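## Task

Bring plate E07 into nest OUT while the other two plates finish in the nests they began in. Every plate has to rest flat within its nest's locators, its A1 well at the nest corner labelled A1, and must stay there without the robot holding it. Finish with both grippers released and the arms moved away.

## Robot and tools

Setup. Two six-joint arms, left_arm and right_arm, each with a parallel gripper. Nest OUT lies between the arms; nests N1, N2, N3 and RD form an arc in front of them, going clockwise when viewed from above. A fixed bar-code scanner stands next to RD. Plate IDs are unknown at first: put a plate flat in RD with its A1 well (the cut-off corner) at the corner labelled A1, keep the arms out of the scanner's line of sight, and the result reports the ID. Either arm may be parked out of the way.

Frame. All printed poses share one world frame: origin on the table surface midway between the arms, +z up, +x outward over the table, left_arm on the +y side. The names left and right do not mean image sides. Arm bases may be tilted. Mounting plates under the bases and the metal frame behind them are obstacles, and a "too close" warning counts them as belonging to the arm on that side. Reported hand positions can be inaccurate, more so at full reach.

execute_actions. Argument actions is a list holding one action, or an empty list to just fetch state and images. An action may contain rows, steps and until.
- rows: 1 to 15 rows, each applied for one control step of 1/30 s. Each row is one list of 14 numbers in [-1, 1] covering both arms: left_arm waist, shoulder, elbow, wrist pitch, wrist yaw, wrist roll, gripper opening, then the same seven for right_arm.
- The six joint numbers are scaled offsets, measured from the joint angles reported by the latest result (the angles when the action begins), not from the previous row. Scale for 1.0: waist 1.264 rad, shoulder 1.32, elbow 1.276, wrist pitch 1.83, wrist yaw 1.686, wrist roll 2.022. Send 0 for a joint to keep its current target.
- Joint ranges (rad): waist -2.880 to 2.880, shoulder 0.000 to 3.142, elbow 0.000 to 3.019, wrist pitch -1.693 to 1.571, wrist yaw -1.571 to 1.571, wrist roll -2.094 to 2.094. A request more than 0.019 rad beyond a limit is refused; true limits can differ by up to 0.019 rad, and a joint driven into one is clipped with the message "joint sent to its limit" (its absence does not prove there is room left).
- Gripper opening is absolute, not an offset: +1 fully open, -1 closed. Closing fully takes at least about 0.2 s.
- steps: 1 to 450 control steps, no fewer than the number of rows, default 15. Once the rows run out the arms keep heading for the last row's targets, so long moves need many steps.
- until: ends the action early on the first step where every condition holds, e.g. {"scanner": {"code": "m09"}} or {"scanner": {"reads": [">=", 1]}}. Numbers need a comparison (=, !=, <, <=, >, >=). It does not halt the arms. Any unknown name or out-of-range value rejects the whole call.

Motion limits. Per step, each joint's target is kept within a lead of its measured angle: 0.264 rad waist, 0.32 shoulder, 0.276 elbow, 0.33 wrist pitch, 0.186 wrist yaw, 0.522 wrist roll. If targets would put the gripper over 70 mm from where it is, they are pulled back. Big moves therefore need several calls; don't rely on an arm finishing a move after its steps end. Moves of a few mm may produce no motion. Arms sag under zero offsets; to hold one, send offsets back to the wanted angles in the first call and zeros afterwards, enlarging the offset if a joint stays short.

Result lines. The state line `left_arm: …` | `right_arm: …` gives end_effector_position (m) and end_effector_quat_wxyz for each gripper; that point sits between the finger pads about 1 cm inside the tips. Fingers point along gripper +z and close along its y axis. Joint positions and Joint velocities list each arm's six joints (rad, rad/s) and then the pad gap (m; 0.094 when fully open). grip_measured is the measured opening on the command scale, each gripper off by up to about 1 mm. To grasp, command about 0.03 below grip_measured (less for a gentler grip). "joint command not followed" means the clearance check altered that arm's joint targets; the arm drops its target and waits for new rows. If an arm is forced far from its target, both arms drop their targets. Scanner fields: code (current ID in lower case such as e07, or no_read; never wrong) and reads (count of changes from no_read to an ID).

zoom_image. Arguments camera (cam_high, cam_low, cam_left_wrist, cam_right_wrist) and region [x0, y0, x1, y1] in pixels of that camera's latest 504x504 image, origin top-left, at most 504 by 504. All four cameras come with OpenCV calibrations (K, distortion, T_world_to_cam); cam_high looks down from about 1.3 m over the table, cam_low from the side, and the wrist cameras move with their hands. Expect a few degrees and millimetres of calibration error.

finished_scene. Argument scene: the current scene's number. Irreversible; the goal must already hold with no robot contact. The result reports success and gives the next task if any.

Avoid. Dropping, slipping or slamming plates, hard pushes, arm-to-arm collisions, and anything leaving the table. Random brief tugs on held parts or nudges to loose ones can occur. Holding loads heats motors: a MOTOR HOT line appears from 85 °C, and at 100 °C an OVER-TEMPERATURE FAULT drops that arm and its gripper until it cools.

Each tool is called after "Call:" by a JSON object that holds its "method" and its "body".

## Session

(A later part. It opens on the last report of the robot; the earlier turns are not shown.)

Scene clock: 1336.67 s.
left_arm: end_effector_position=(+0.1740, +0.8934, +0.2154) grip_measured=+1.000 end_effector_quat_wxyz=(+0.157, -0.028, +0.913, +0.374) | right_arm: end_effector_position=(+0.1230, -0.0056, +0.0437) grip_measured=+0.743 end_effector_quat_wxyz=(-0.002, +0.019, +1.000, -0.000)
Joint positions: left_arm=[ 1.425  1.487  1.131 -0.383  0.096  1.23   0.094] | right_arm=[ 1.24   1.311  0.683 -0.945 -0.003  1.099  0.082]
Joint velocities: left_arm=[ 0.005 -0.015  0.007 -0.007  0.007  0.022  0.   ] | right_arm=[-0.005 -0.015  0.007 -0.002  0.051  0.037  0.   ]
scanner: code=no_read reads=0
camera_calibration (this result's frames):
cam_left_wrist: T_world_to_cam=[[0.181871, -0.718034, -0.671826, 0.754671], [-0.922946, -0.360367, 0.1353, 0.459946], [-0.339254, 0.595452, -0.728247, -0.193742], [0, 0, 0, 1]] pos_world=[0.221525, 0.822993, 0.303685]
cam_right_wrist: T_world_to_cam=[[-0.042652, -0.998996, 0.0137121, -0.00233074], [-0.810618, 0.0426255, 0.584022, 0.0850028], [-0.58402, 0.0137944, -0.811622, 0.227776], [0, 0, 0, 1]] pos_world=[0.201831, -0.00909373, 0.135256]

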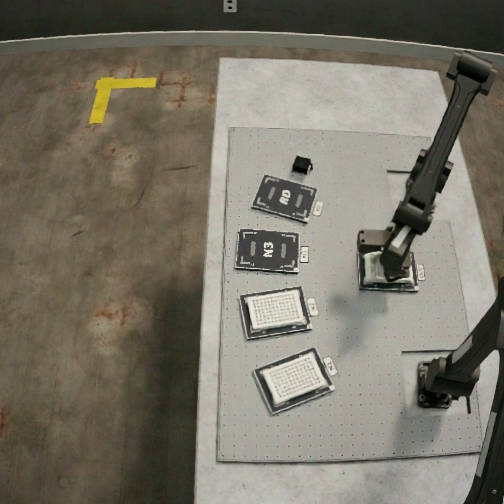

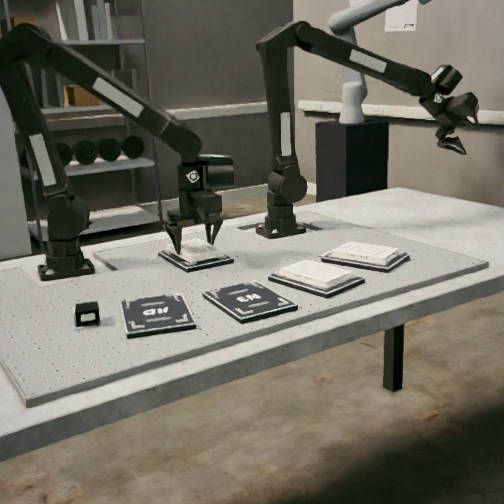

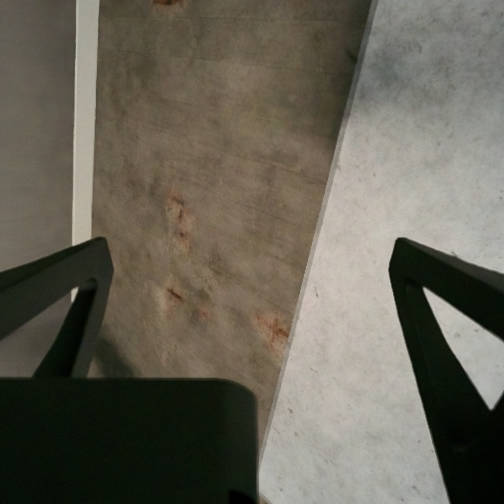

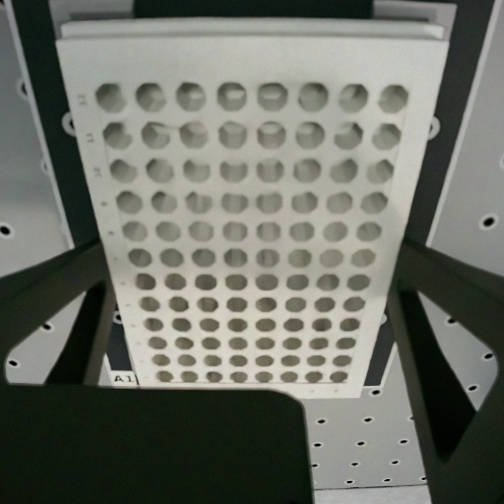

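Call:
{"method": "execute_actions", "body": {"actions": [{"rows": [[0,0,0,0,0,0,1, 0,0.005,0,0.002,0,0.004,0.71],[0,0,0,0,0,0,1, 0,0.008,0,0.004,0,0.007,0.71],[0,0,0,0,0,0,1, 0,0.010,0,0.005,0,0.0085,0.71],[0,0,0,0,0,0,1, 0,0.012,0,0.006,0,0.0085,0.71],[0,0,0,0,0,0,1, 0,0.013,0,0.006,0,0.0085,0.71],[0,0,0,0,0,0,1, 0,0.0145,0,0.0065,0,0.0085,0.71],[0,0,0,0,0,0,1, 0,0.016,0,0.007,0,0.0085,0.71],[0,0,0,0,0,0,1, 0,0.0175,0,0.0074,0,0.0085,0.71],[0,0,0,0,0,0,1, 0,0.0186,0,0.0074,0,0.0085,0.71]], "steps": 20}]}}

Scene clock: 1364.80 s.
left_arm: end_effector_position=(+0.1740, +0.8934, +0.2154) grip_measured=+1.000 end_effector_quat_wxyz=(+0.157, -0.028, +0.913, +0.374) | right_arm: end_effector_position=(+0.1228, -0.0059, +0.0420) grip_measured=+0.743 end_effector_quat_wxyz=(-0.003, +0.023, +1.000, -0.003)
Joint positions: left_arm=[ 1.425  1.487  1.131 -0.383  0.096  1.23   0.094] | right_arm=[ 1.24   1.317  0.683 -0.945 -0.003  1.106  0.082]
Joint velocities: left_arm=[-0.015 -0.005  0.002  0.007 -0.051 -0.022  0.   ] | right_arm=[-0.015 -0.005  0.007  0.017 -0.11  -0.066  0.001]
scanner: code=no_read reads=0
camera_calibration (this result's frames):
cam_left_wrist: T_world_to_cam=[[0.181871, -0.718034, -0.671826, 0.754671], [-0.922946, -0.360367, 0.1353, 0.459946], [-0.339254, 0.595452, -0.728247, -0.193742], [0, 0, 0, 1]] pos_world=[0.221525, 0.822993, 0.303685]
cam_right_wrist: T_world_to_cam=[[-0.050227, -0.99856, 0.0188705, -0.00198551], [-0.808638, 0.0517486, 0.586026, 0.0855567], [-0.586159, 0.014175, -0.810072, 0.226486], [0, 0, 0, 1]] pos_world=[0.201841, -0.00962052, 0.133369]

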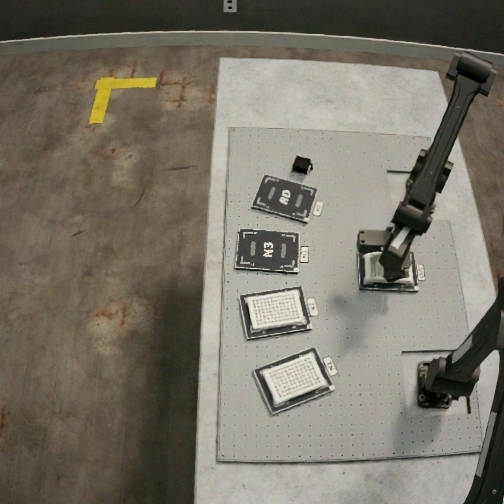

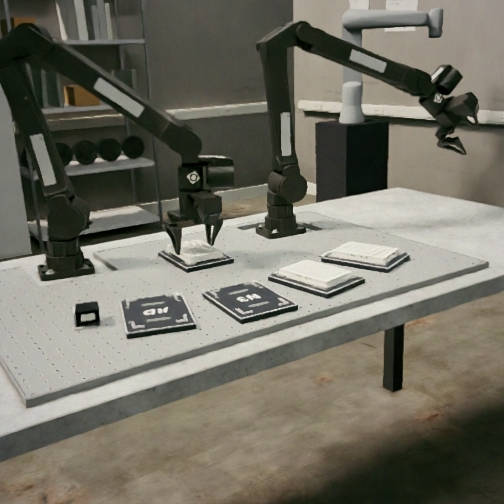

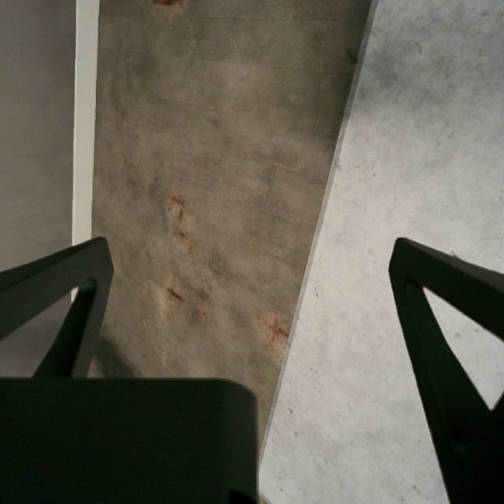

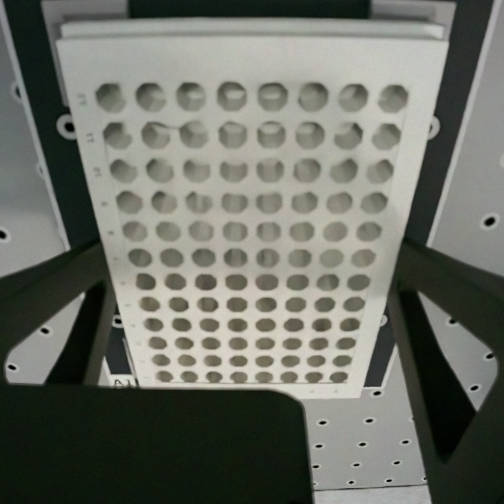

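Call:
{"method": "execute_actions", "body": {"actions": []}}

Call:
{"method": "zoom_image", "body": {"camera": "cam_low", "region": [155, 235, 245, 280]}}

Call:
{"method": "zoom_image", "body": {"camera": "cam_right_wrist", "region": [30, 0, 190, 160]}}

Call:
{"method": "zoom_image", "body": {"camera": "cam_right_wrist", "region": [330, 0, 490, 160]}}

Scene clock: 1393.37 s.
left_arm: end_effector_position=(+0.1740, +0.8934, +0.2154) grip_measured=+1.000 end_effector_quat_wxyz=(+0.157, -0.028, +0.913, +0.374) | right_arm: end_effector_position=(+0.1228, -0.0059, +0.0420) grip_measured=+0.743 end_effector_quat_wxyz=(-0.003, +0.023, +1.000, -0.003)
Joint positions: left_arm=[ 1.425  1.487  1.131 -0.383  0.096  1.23   0.094] | right_arm=[ 1.24   1.317  0.683 -0.945 -0.003  1.106  0.082]
Joint velocities: left_arm=[-0.005 -0.005  0.017  0.012  0.037  0.007  0.   ] | right_arm=[-0.015  0.015 -0.002  0.002 -0.007  0.022  0.   ]
scanner: code=no_read reads=0
camera_calibration (this result's frames):
cam_left_wrist: T_world_to_cam=[[0.181871, -0.718034, -0.671826, 0.754671], [-0.922946, -0.360367, 0.1353, 0.459946], [-0.339254, 0.595452, -0.728247, -0.193742], [0, 0, 0, 1]] pos_world=[0.221525, 0.822993, 0.303685]
cam_right_wrist: T_world_to_cam=[[-0.050227, -0.99856, 0.0188705, -0.00198551], [-0.808638, 0.0517486, 0.586026, 0.0855567], [-0.586159, 0.014175, -0.810072, 0.226486], [0, 0, 0, 1]] pos_world=[0.201841, -0.00962052, 0.133369]

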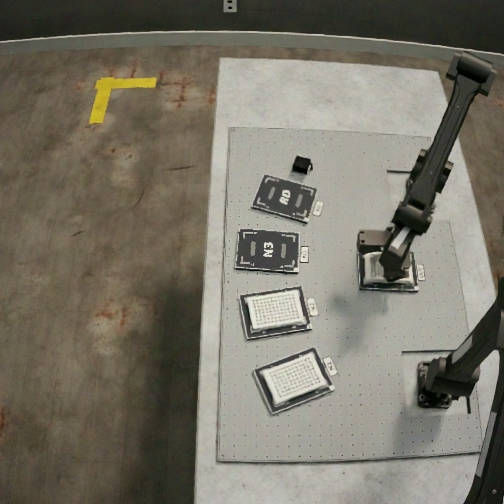

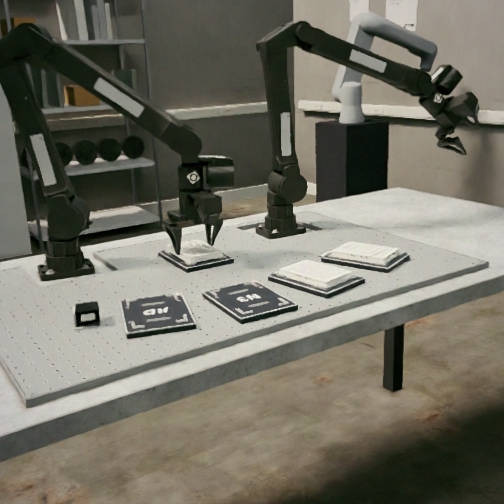

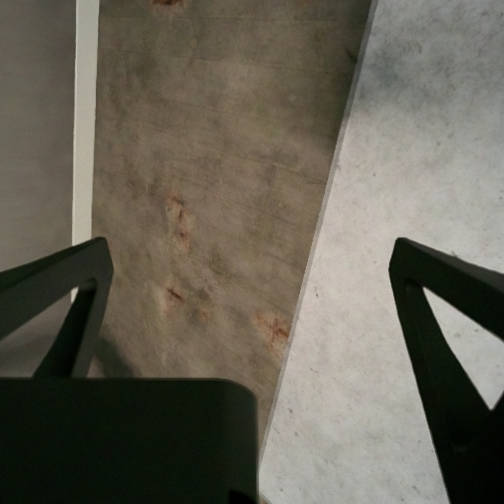

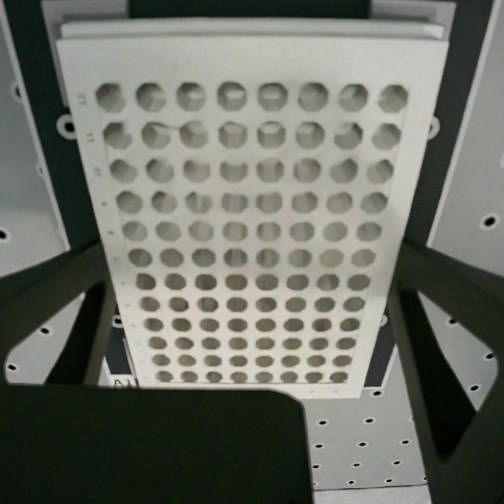

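Region (155, 235, 245, 280) of cam_low's 504x504 image, scaled by 5.600, with more detail than that image has.

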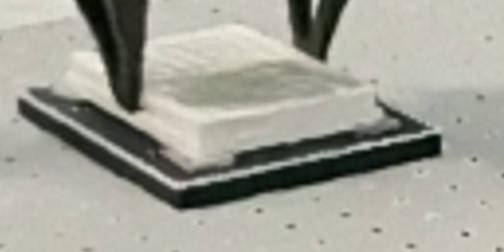

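Region (30, 0, 190, 160) of cam_right_wrist's 504x504 image, scaled by 3.150, with more detail than that image has.

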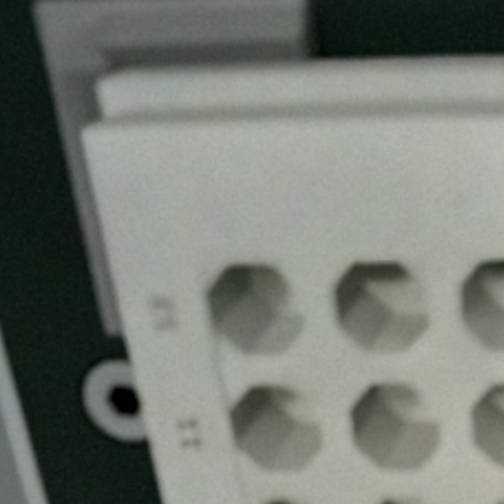

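Region (330, 0, 490, 160) of cam_right_wrist's 504x504 image, scaled by 3.150, with more detail than that image has.

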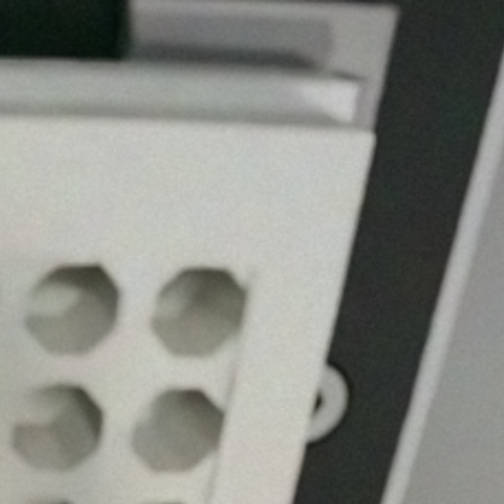

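Call:
{"method": "execute_actions", "body": {"actions": [{"rows": [[0,0,0,0,0,0,1, 0.004,0,0,0.003,0,0,0.71],[0,0,0,0,0,0,1, 0.007,0,0,0.006,0,0,0.71],[0,0,0,0,0,0,1, 0.0097,0,0,0.008,0,0,0.71],[0,0,0,0,0,0,1, 0.0097,0,0,0.008,0,0,0.71],[0,0,0,0,0,0,1, 0.0097,0,0,0.008,0,0,0.71],[0,0,0,0,0,0,1, 0.0097,0,0,0.008,0,0,0.71],[0,0,0,0,0,0,1, 0.0097,0,0,0.008,0,0,0.71],[0,0,0,0,0,0,1, 0.0097,0,0,0.008,0,0,0.71],[0,0,0,0,0,0,1, 0.0097,0.006,0,0.0085,0,0,0.71],[0,0,0,0,0,0,1, 0.0097,0.011,0,0.009,0,0,0.71],[0,0,0,0,0,0,1, 0.0097,0.014,0,0.009,0,0,0.71],[0,0,0,0,0,0,1, 0.0097,0.016,0,0.009,0,0,0.71]], "steps": 28}]}}

Call:
{"method": "zoom_image", "body": {"camera": "cam_right_wrist", "region": [30, 0, 190, 160]}}

Call:
{"method": "zoom_image", "body": {"camera": "cam_right_wrist", "region": [330, 0, 490, 160]}}

Scene clock: 1468.37 s.
left_arm: end_effector_position=(+0.1740, +0.8934, +0.2154) grip_measured=+1.000 end_effector_quat_wxyz=(+0.157, -0.028, +0.913, +0.374) | right_arm: end_effector_position=(+0.1228, -0.0057, +0.0418) grip_measured=+0.743 end_effector_quat_wxyz=(-0.003, +0.023, +1.000, -0.003)
Joint positions: left_arm=[ 1.425  1.487  1.131 -0.383  0.096  1.23   0.094] | right_arm=[ 1.24   1.317  0.683 -0.944 -0.003  1.106  0.082]
Joint velocities: left_arm=[ 0.005 -0.015 -0.002 -0.017 -0.007 -0.066  0.   ] | right_arm=[-0.015  0.005 -0.002 -0.002 -0.051 -0.11   0.001]
scanner: code=no_read reads=0
camera_calibration (this result's frames):
cam_left_wrist: T_world_to_cam=[[0.181871, -0.718034, -0.671826, 0.754671], [-0.922946, -0.360367, 0.1353, 0.459946], [-0.339254, 0.595452, -0.728247, -0.193742], [0, 0, 0, 1]] pos_world=[0.221525, 0.822993, 0.303685]
cam_right_wrist: T_world_to_cam=[[-0.0498496, -0.998585, 0.0185287, -0.00177176], [-0.808767, 0.051245, 0.585893, 0.0856917], [-0.586013, 0.0142212, -0.810177, 0.226299], [0, 0, 0, 1]] pos_world=[0.201831, -0.00937876, 0.133169]

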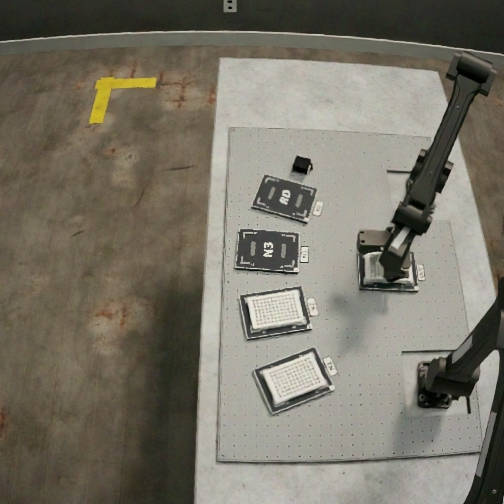

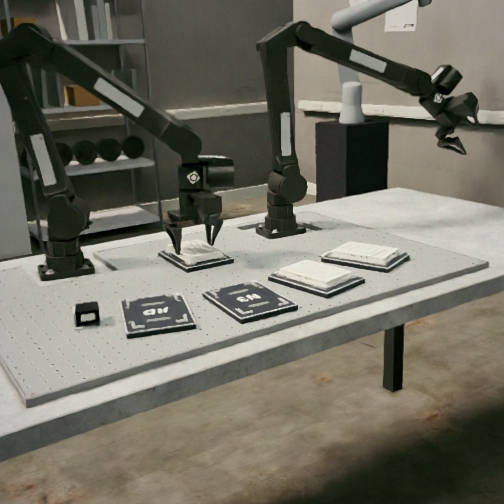

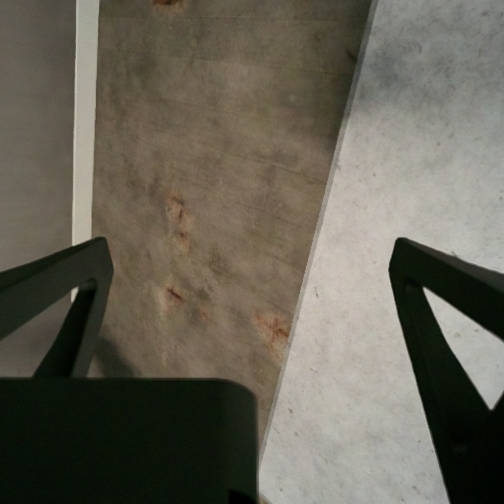

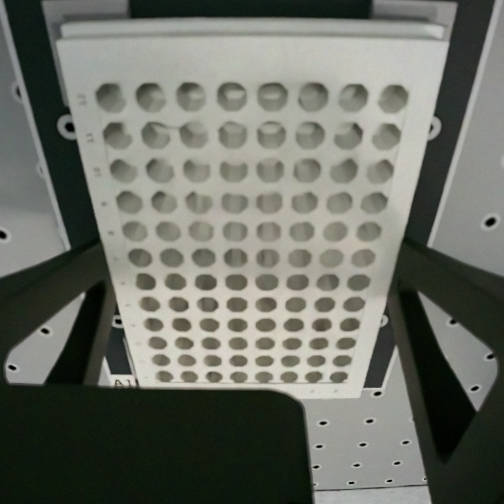

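Region (30, 0, 190, 160) of cam_right_wrist's 504x504 image, scaled by 3.150, with more detail than that image has.

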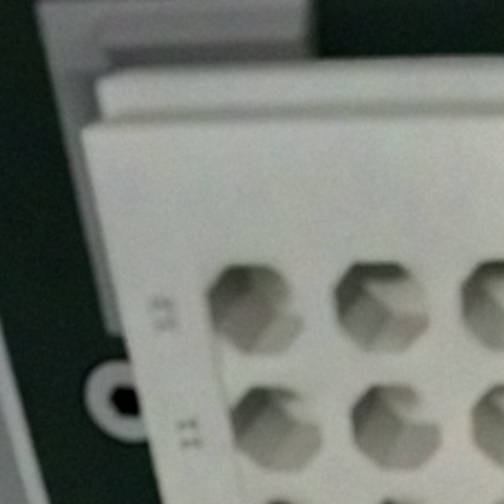

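Region (330, 0, 490, 160) of cam_right_wrist's 504x504 image, scaled by 3.150, with more detail than that image has.

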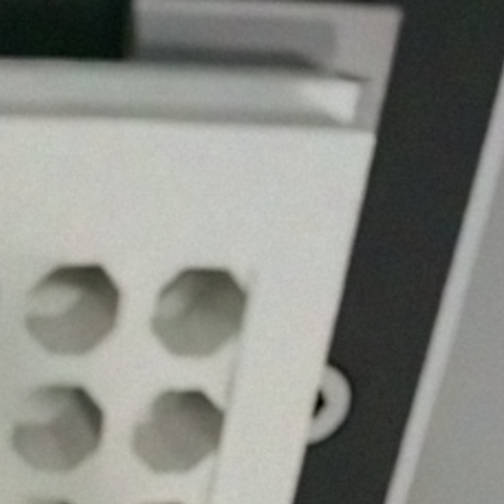

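Call:
{"method": "execute_actions", "body": {"actions": [{"rows": [[0,0,0,0,0,0,1, 0.007,0,0,0.006,0,0,0.71],[0,0,0,0,0,0,1, 0.010,0,0,0.009,0,0,0.71],[0,0,0,0,0,0,1, 0.0125,0,0,0.0105,0,0,0.71],[0,0,0,0,0,0,1, 0.0125,0,0,0.0105,0,0,0.71],[0,0,0,0,0,0,1, 0.0125,0,0,0.0105,0,0,0.71],[0,0,0,0,0,0,1, 0.0125,0,0,0.0105,0,0,0.71],[0,0,0,0,0,0,1, 0.0125,0,0,0.0105,0,0,0.71],[0,0,0,0,0,0,1, 0.0125,0,0,0.0105,0,0,0.71],[0,0,0,0,0,0,1, 0.0125,0,0,0.0105,0,0,0.71],[0,0,0,0,0,0,1, 0.0125,0,0,0.0105,0,0,0.71]], "steps": 22}]}}

Call:
{"method": "zoom_image", "body": {"camera": "cam_right_wrist", "region": [30, 0, 190, 160]}}

Call:
{"method": "zoom_image", "body": {"camera": "cam_right_wrist", "region": [330, 0, 490, 160]}}

Scene clock: 1489.23 s.
left_arm: end_effector_position=(+0.1740, +0.8934, +0.2154) grip_measured=+1.000 end_effector_quat_wxyz=(+0.157, -0.028, +0.913, +0.374) | right_arm: end_effector_position=(+0.1227, -0.0048, +0.0418) grip_measured=+0.743 end_effector_quat_wxyz=(-0.003, +0.022, +1.000, -0.001)
Joint positions: left_arm=[ 1.425  1.487  1.131 -0.383  0.096  1.23   0.094] | right_arm=[ 1.242  1.317  0.683 -0.941 -0.003  1.106  0.082]
Joint velocities: left_arm=[ 0.005 -0.005  0.002 -0.007  0.022 -0.037  0.   ] | right_arm=[ 0.015  0.015  0.012  0.002  0.022 -0.007 -0.001]
scanner: code=no_read reads=0
camera_calibration (this result's frames):
cam_left_wrist: T_world_to_cam=[[0.181871, -0.718034, -0.671826, 0.754671], [-0.922946, -0.360367, 0.1353, 0.459946], [-0.339254, 0.595452, -0.728247, -0.193742], [0, 0, 0, 1]] pos_world=[0.221525, 0.822993, 0.303685]
cam_right_wrist: T_world_to_cam=[[-0.0479703, -0.998724, 0.0157939, -0.00096393], [-0.809731, 0.0481411, 0.584823, 0.0856884], [-0.584837, 0.0152653, -0.811007, 0.2261], [0, 0, 0, 1]] pos_world=[0.20157, -0.00853931, 0.133271]

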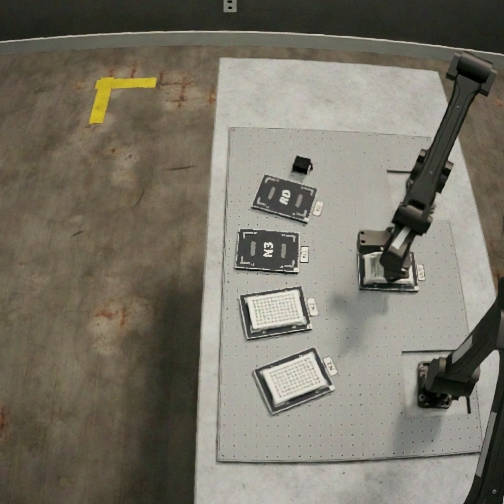

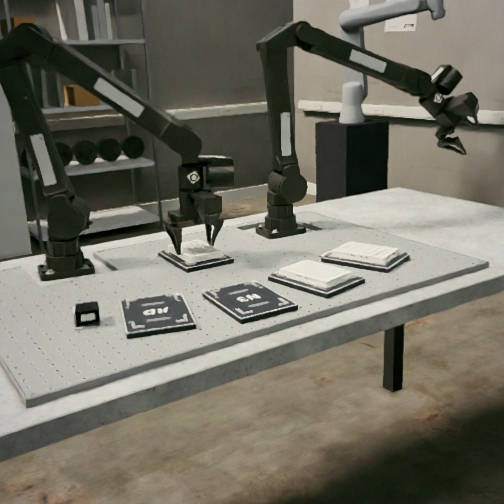

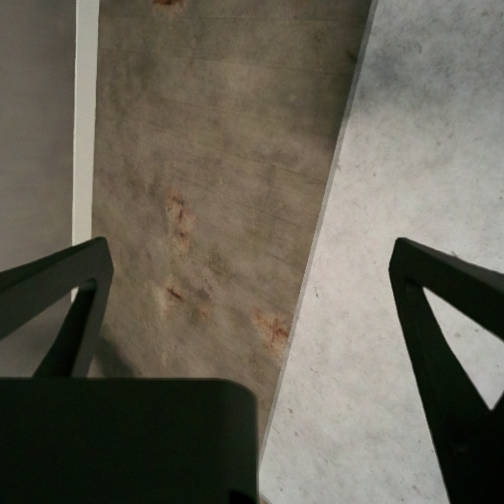

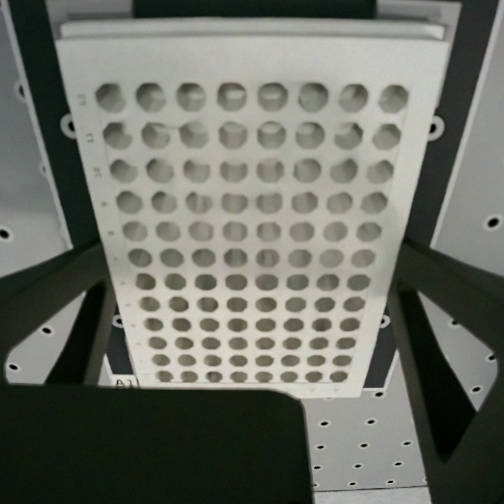

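Region (30, 0, 190, 160) of cam_right_wrist's 504x504 image, scaled by 3.150, with more detail than that image has.

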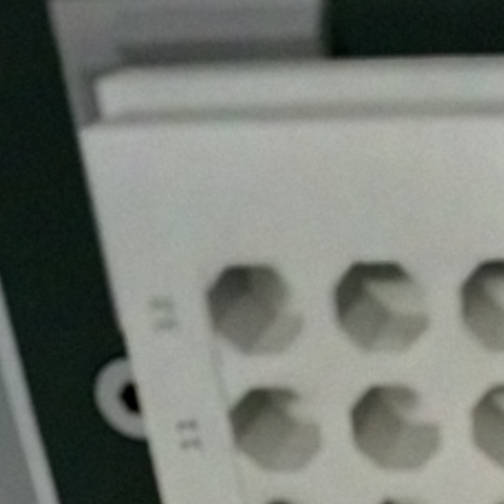

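Region (330, 0, 490, 160) of cam_right_wrist's 504x504 image, scaled by 3.150, with more detail than that image has.

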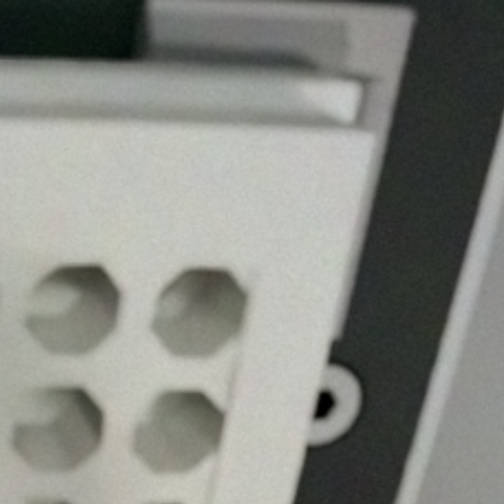

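Call:
{"method": "execute_actions", "body": {"actions": [{"rows": [[0,0,0,0,0,0,1, 0,0.008,0,0.004,0,0,0.71],[0,0,0,0,0,0,1, 0,0.014,0,0.007,0,0,0.71],[0,0,0,0,0,0,1, 0,0.018,0,0.008,0,0,0.71],[0,0,0,0,0,0,1, 0,0.020,0,0.009,0,0,0.71],[0,0,0,0,0,0,1, 0,0.022,0,0.0095,0,0,0.71],[0,0,0,0,0,0,1, 0,0.023,0,0.010,0,0,0.71],[0,0,0,0,0,0,1, 0,0.024,0,0.010,0,0,0.71]], "steps": 24}]}}

Call:
{"method": "zoom_image", "body": {"camera": "cam_right_wrist", "region": [30, 0, 190, 160]}}

Call:
{"method": "zoom_image", "body": {"camera": "cam_right_wrist", "region": [330, 0, 490, 160]}}

Scene clock: 1513.03 s.
left_arm: end_effector_position=(+0.1740, +0.8934, +0.2154) grip_measured=+1.000 end_effector_quat_wxyz=(+0.157, -0.028, +0.913, +0.374) | right_arm: end_effector_position=(+0.1225, -0.0049, +0.0398) grip_measured=+0.743 end_effector_quat_wxyz=(-0.004, +0.022, +1.000, -0.004)
Joint positions: left_arm=[ 1.425  1.487  1.131 -0.383  0.096  1.23   0.094] | right_arm=[ 1.242  1.325  0.683 -0.939 -0.004  1.107  0.082]
Joint velocities: left_arm=[-0.015 -0.005  0.007  0.002 -0.066  0.051  0.   ] | right_arm=[ 0.005  0.005  0.002 -0.002 -0.037  0.037 -0.002]
scanner: code=no_read reads=0
camera_calibration (this result's frames):
cam_left_wrist: T_world_to_cam=[[0.181871, -0.718034, -0.671826, 0.754671], [-0.922946, -0.360367, 0.1353, 0.459946], [-0.339254, 0.595452, -0.728247, -0.193742], [0, 0, 0, 1]] pos_world=[0.221525, 0.822993, 0.303685]
cam_right_wrist: T_world_to_cam=[[-0.0483011, -0.998624, 0.0204134, -0.0012086], [-0.807997, 0.0510794, 0.586968, 0.0864694], [-0.587204, 0.0118573, -0.809352, 0.224593], [0, 0, 0, 1]] pos_world=[0.20169, -0.00828679, 0.131045]

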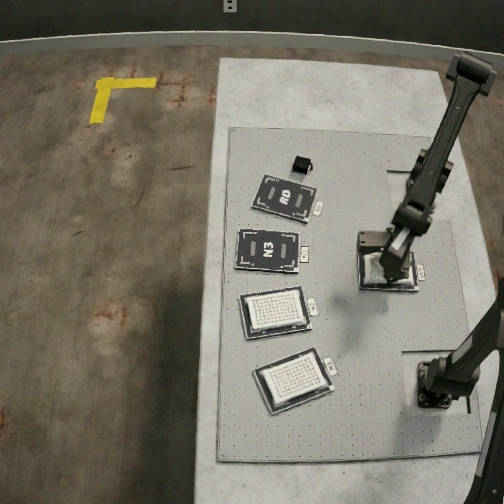

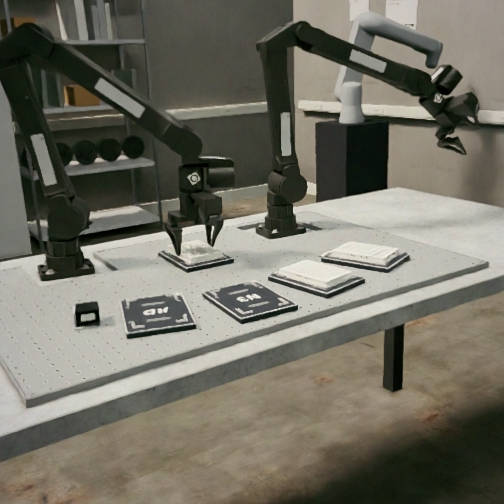

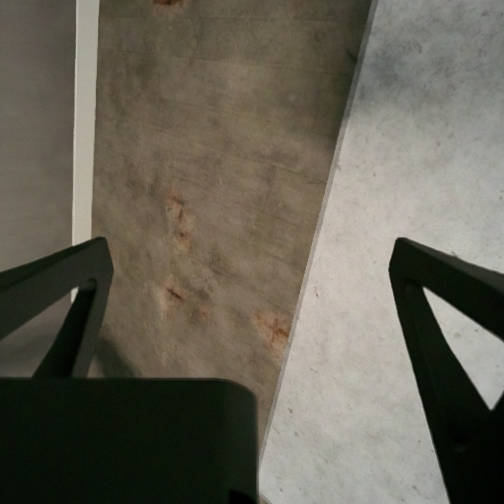

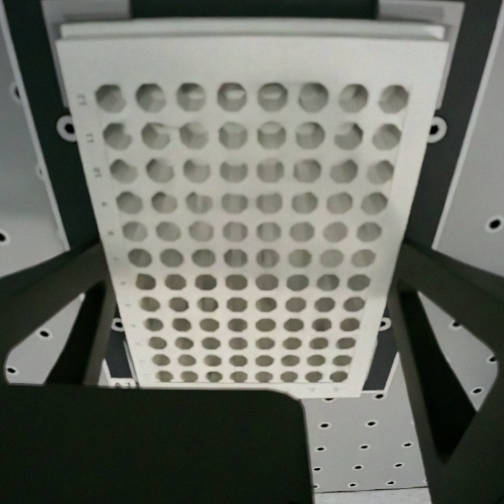

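Region (30, 0, 190, 160) of cam_right_wrist's 504x504 image, scaled by 3.150, with more detail than that image has.

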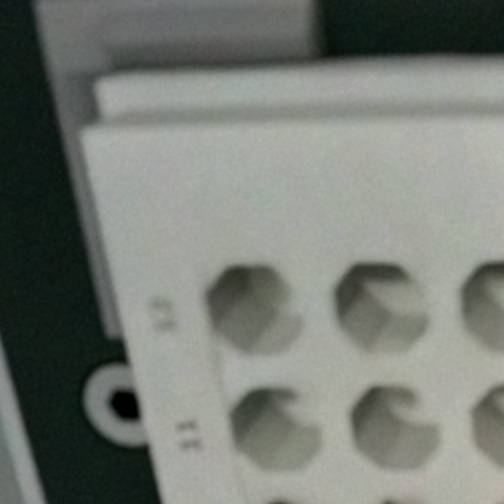

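Region (330, 0, 490, 160) of cam_right_wrist's 504x504 image, scaled by 3.150, with more detail than that image has.

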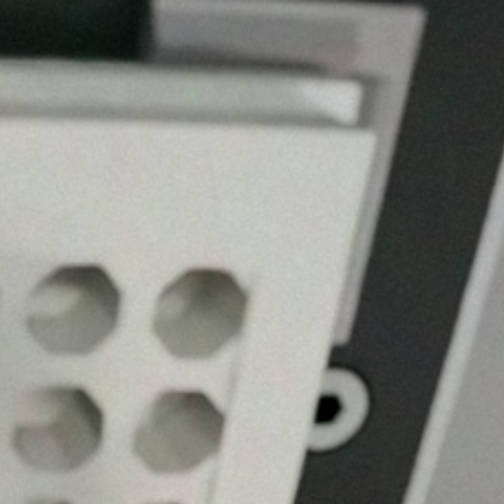

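Call:
{"method": "execute_actions", "body": {"actions": [{"rows": [[0,0,0,0,0,0,1, 0,0.01,0,0,0,0,0.76],[0,0,0,0,0,0,1, 0,0.005,0,0,0,0,0.82],[0,0,0,0,0,0,1, 0,0,0,0,0,0,0.89],[0,0,0,0,0,0,1, 0,0,0,0,0,0,0.95],[0,0,0,0,0,0,1, 0,0,0,0,0,0,1],[0,0,0,0,0,0,1, 0,0,0,0,0,0,1],[0,0,0,0,0,0,1, 0,0,0,0,0,0,1],[0,0,0,0,0,0,1, 0,-0.006,0,-0.002,0,0,1],[0,0,0,0,0,0,1, 0,-0.014,0,-0.004,0,0,1],[0,0,0,0,0,0,1, 0,-0.022,0,-0.007,0,0,1],[0,0,0,0,0,0,1, 0,-0.030,0,-0.009,0,0,1],[0,0,0,0,0,0,1, 0,-0.037,0,-0.011,0,0,1],[0,0,0,0,0,0,1, 0,-0.042,0,-0.012,0,0,1]], "steps": 26}]}}

Scene clock: 1562.60 s.
left_arm: end_effector_position=(+0.1740, +0.8934, +0.2154) grip_measured=+1.000 end_effector_quat_wxyz=(+0.157, -0.028, +0.913, +0.374) | right_arm: end_effector_position=(+0.1236, -0.0030, +0.0553) grip_measured=+1.000 end_effector_quat_wxyz=(+0.007, +0.022, +1.000, +0.017)
Joint positions: left_arm=[ 1.425  1.487  1.131 -0.383  0.096  1.23   0.094] | right_arm=[ 1.242  1.269  0.683 -0.949 -0.004  1.107  0.094]
Joint velocities: left_arm=[-0.005 -0.005 -0.007  0.007 -0.007 -0.051  0.   ] | right_arm=[-0.015 -0.024  0.012 -0.007 -0.037  0.022  0.   ]
scanner: code=no_read reads=0
camera_calibration (this result's frames):
cam_left_wrist: T_world_to_cam=[[0.181871, -0.718034, -0.671826, 0.754671], [-0.922946, -0.360367, 0.1353, 0.459946], [-0.339254, 0.595452, -0.728247, -0.193742], [0, 0, 0, 1]] pos_world=[0.221525, 0.822993, 0.303685]
cam_right_wrist: T_world_to_cam=[[-0.0482988, -0.99862, -0.0206195, 0.00264579], [-0.820875, 0.0279239, 0.570425, 0.0805107], [-0.569062, 0.0444768, -0.821091, 0.236278], [0, 0, 0, 1]] pos_world=[0.200674, -0.0101149, 0.148135]

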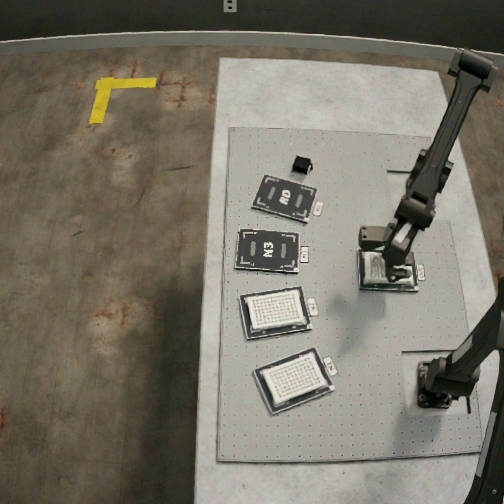

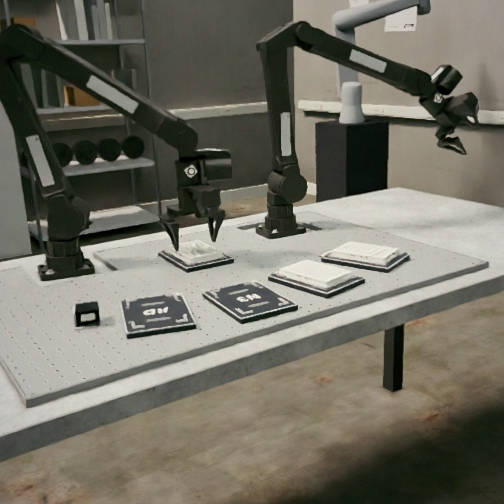

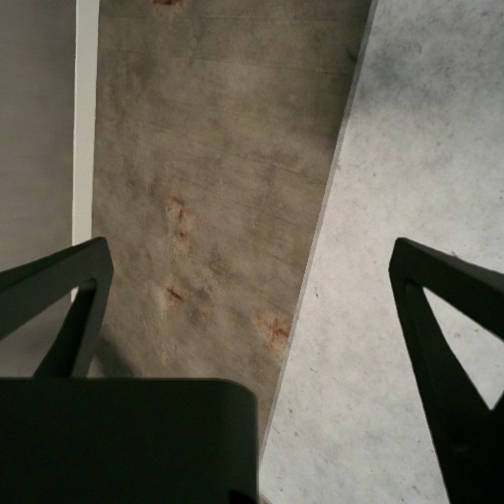

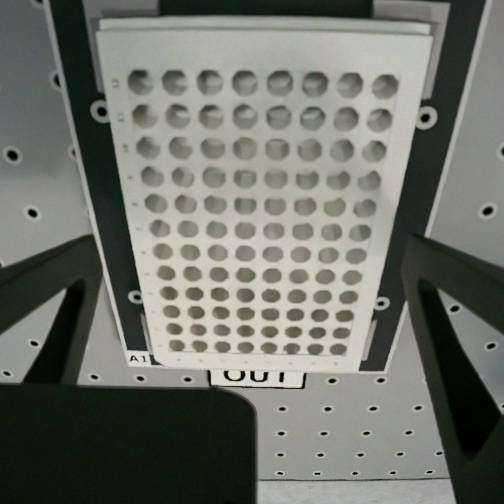

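Call:
{"method": "zoom_image", "body": {"camera": "cam_right_wrist", "region": [60, 0, 460, 400]}}

Call:
{"method": "zoom_image", "body": {"camera": "cam_low", "region": [150, 225, 250, 285]}}

Region (60, 0, 460, 400) of cam_right_wrist's 504x504 image, scaled by 1.260, with more detail than that image has.

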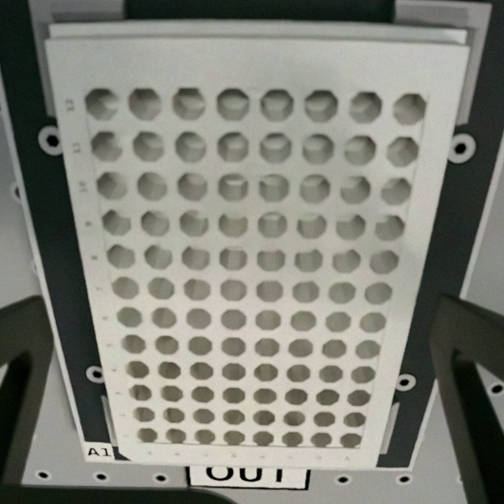

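Region (150, 225, 250, 285) of cam_low's 504x504 image, scaled by 5.040, with more detail than that image has; it fills the top 302 rows of this view, and the rest is white.

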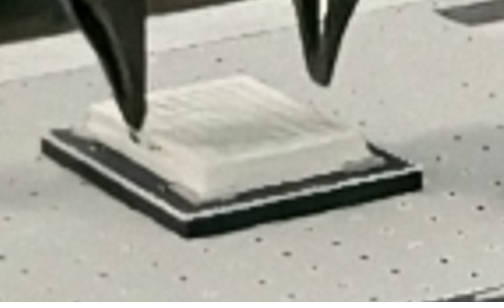

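Call:
{"method": "execute_actions", "body": {"actions": [{"rows": [[0,0,0,0,0,0,1, 0,-0.012,0,0,0,0,1],[0,0,0,0,0,0,1, 0,-0.027,0,0,0,0,1],[0,0,0,0,0,0,1, -0.01,-0.044,0,0,0,0,1],[0,0,0,0,0,0,1, -0.03,-0.062,0,0,0,0,1],[0,0,0,0,0,0,1, -0.055,-0.080,0,0,0,0,1],[0,0,0,0,0,0,1, -0.085,-0.098,0,0,0,0,1],[0,0,0,0,0,0,1, -0.115,-0.115,0,0,0,0,1],[0,0,0,0,0,0,1, -0.145,-0.131,0,0,0,0,1],[0,0,0,0,0,0,1, -0.175,-0.146,0,0,0,0,1],[0,0,0,0,0,0,1, -0.205,-0.159,0,0,0,0,1],[0,0,0,0,0,0,1, -0.232,-0.170,0,0,0,0,1],[0,0,0,0,0,0,1, -0.256,-0.179,0,0,0,0,1],[0,0,0,0,0,0,1, -0.276,-0.185,0,0,0,0,1],[0,0,0,0,0,0,1, -0.291,-0.189,0,0,0,0,1],[0,0,0,0,0,0,1, -0.30,-0.19,0,0,0,0,1]], "steps": 32}]}}

Call:
{"method": "zoom_image", "body": {"camera": "cam_high", "region": [220, 160, 460, 430]}}

Call:
{"method": "zoom_image", "body": {"camera": "cam_low", "region": [140, 215, 430, 330]}}

Scene clock: 1583.43 s.
left_arm: end_effector_position=(+0.1740, +0.8934, +0.2154) grip_measured=+1.000 end_effector_quat_wxyz=(+0.157, -0.028, +0.913, +0.374) | right_arm: end_effector_position=(+0.2199, -0.0715, +0.1301) grip_measured=+1.000 end_effector_quat_wxyz=(+0.092, +0.211, +0.966, +0.116)
Joint positions: left_arm=[ 1.425  1.487  1.131 -0.383  0.096  1.23   0.094] | right_arm=[ 0.854  1.007  0.683 -0.949 -0.004  1.107  0.094]
Joint velocities: left_arm=[-0.015 -0.015  0.007 -0.002 -0.007 -0.066  0.   ] | right_arm=[ 0.005 -0.005 -0.007  0.017 -0.051 -0.022  0.   ]
scanner: code=no_read reads=0
camera_calibration (this result's frames):
cam_left_wrist: T_world_to_cam=[[0.181871, -0.718034, -0.671826, 0.754671], [-0.922946, -0.360367, 0.1353, 0.459946], [-0.339254, 0.595452, -0.728247, -0.193742], [0, 0, 0, 1]] pos_world=[0.221525, 0.822993, 0.303685]
cam_right_wrist: T_world_to_cam=[[-0.39413, -0.883848, -0.251941, 0.0548174], [-0.854562, 0.251555, 0.454362, 0.157346], [-0.338209, 0.394377, -0.854448, 0.334102], [0, 0, 0, 1]] pos_world=[0.269063, -0.122893, 0.227792]

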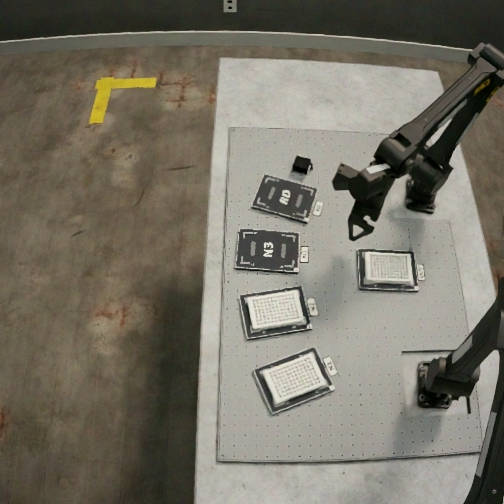

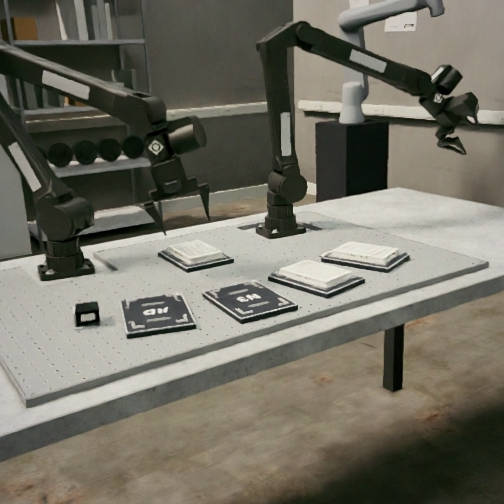

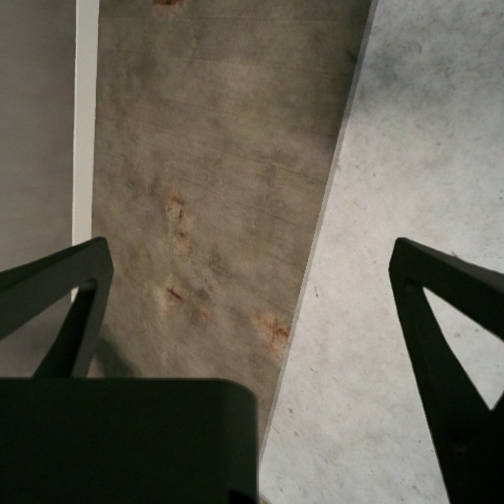

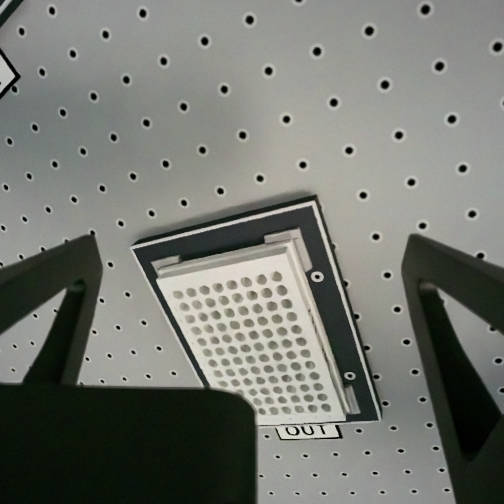

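Region (220, 160, 460, 430) of cam_high's 504x504 image, scaled by 1.867, with more detail than that image has.

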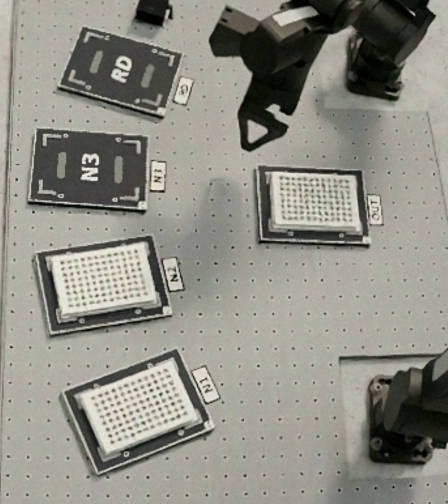

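Region (140, 215, 430, 330) of cam_low's 504x504 image, scaled by 1.738, with more detail than that image has; it fills the top 200 rows of this view, and the rest is white.

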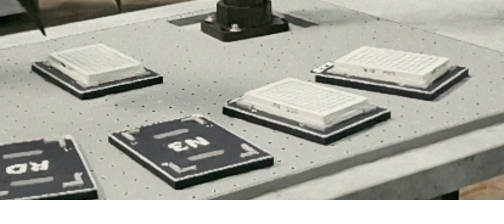

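Call:
{"method": "zoom_image", "body": {"camera": "cam_high", "region": [232, 278, 332, 348]}}

Call:
{"method": "zoom_image", "body": {"camera": "cam_high", "region": [245, 340, 345, 420]}}

Region (232, 278, 332, 348) of cam_high's 504x504 image, scaled by 5.040, with more detail than that image has; it fills the top 353 rows of this view, and the rest is white.

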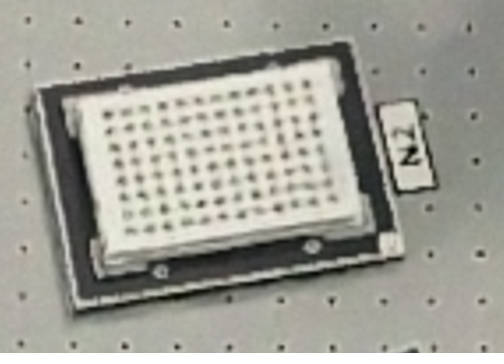

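Region (245, 340, 345, 420) of cam_high's 504x504 image, scaled by 5.040, with more detail than that image has; it fills the top 403 rows of this view, and the rest is white.

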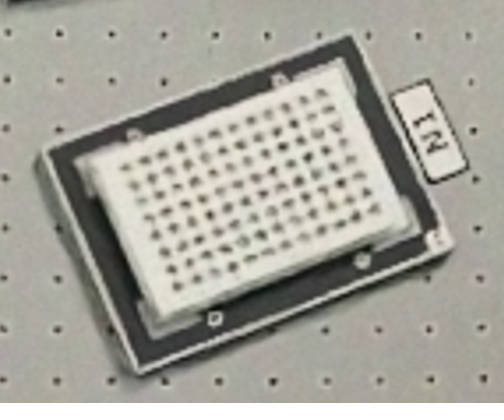

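Call:
{"method": "finished_scene", "body": {"scene": 1}}

The scene is finished: the task was done.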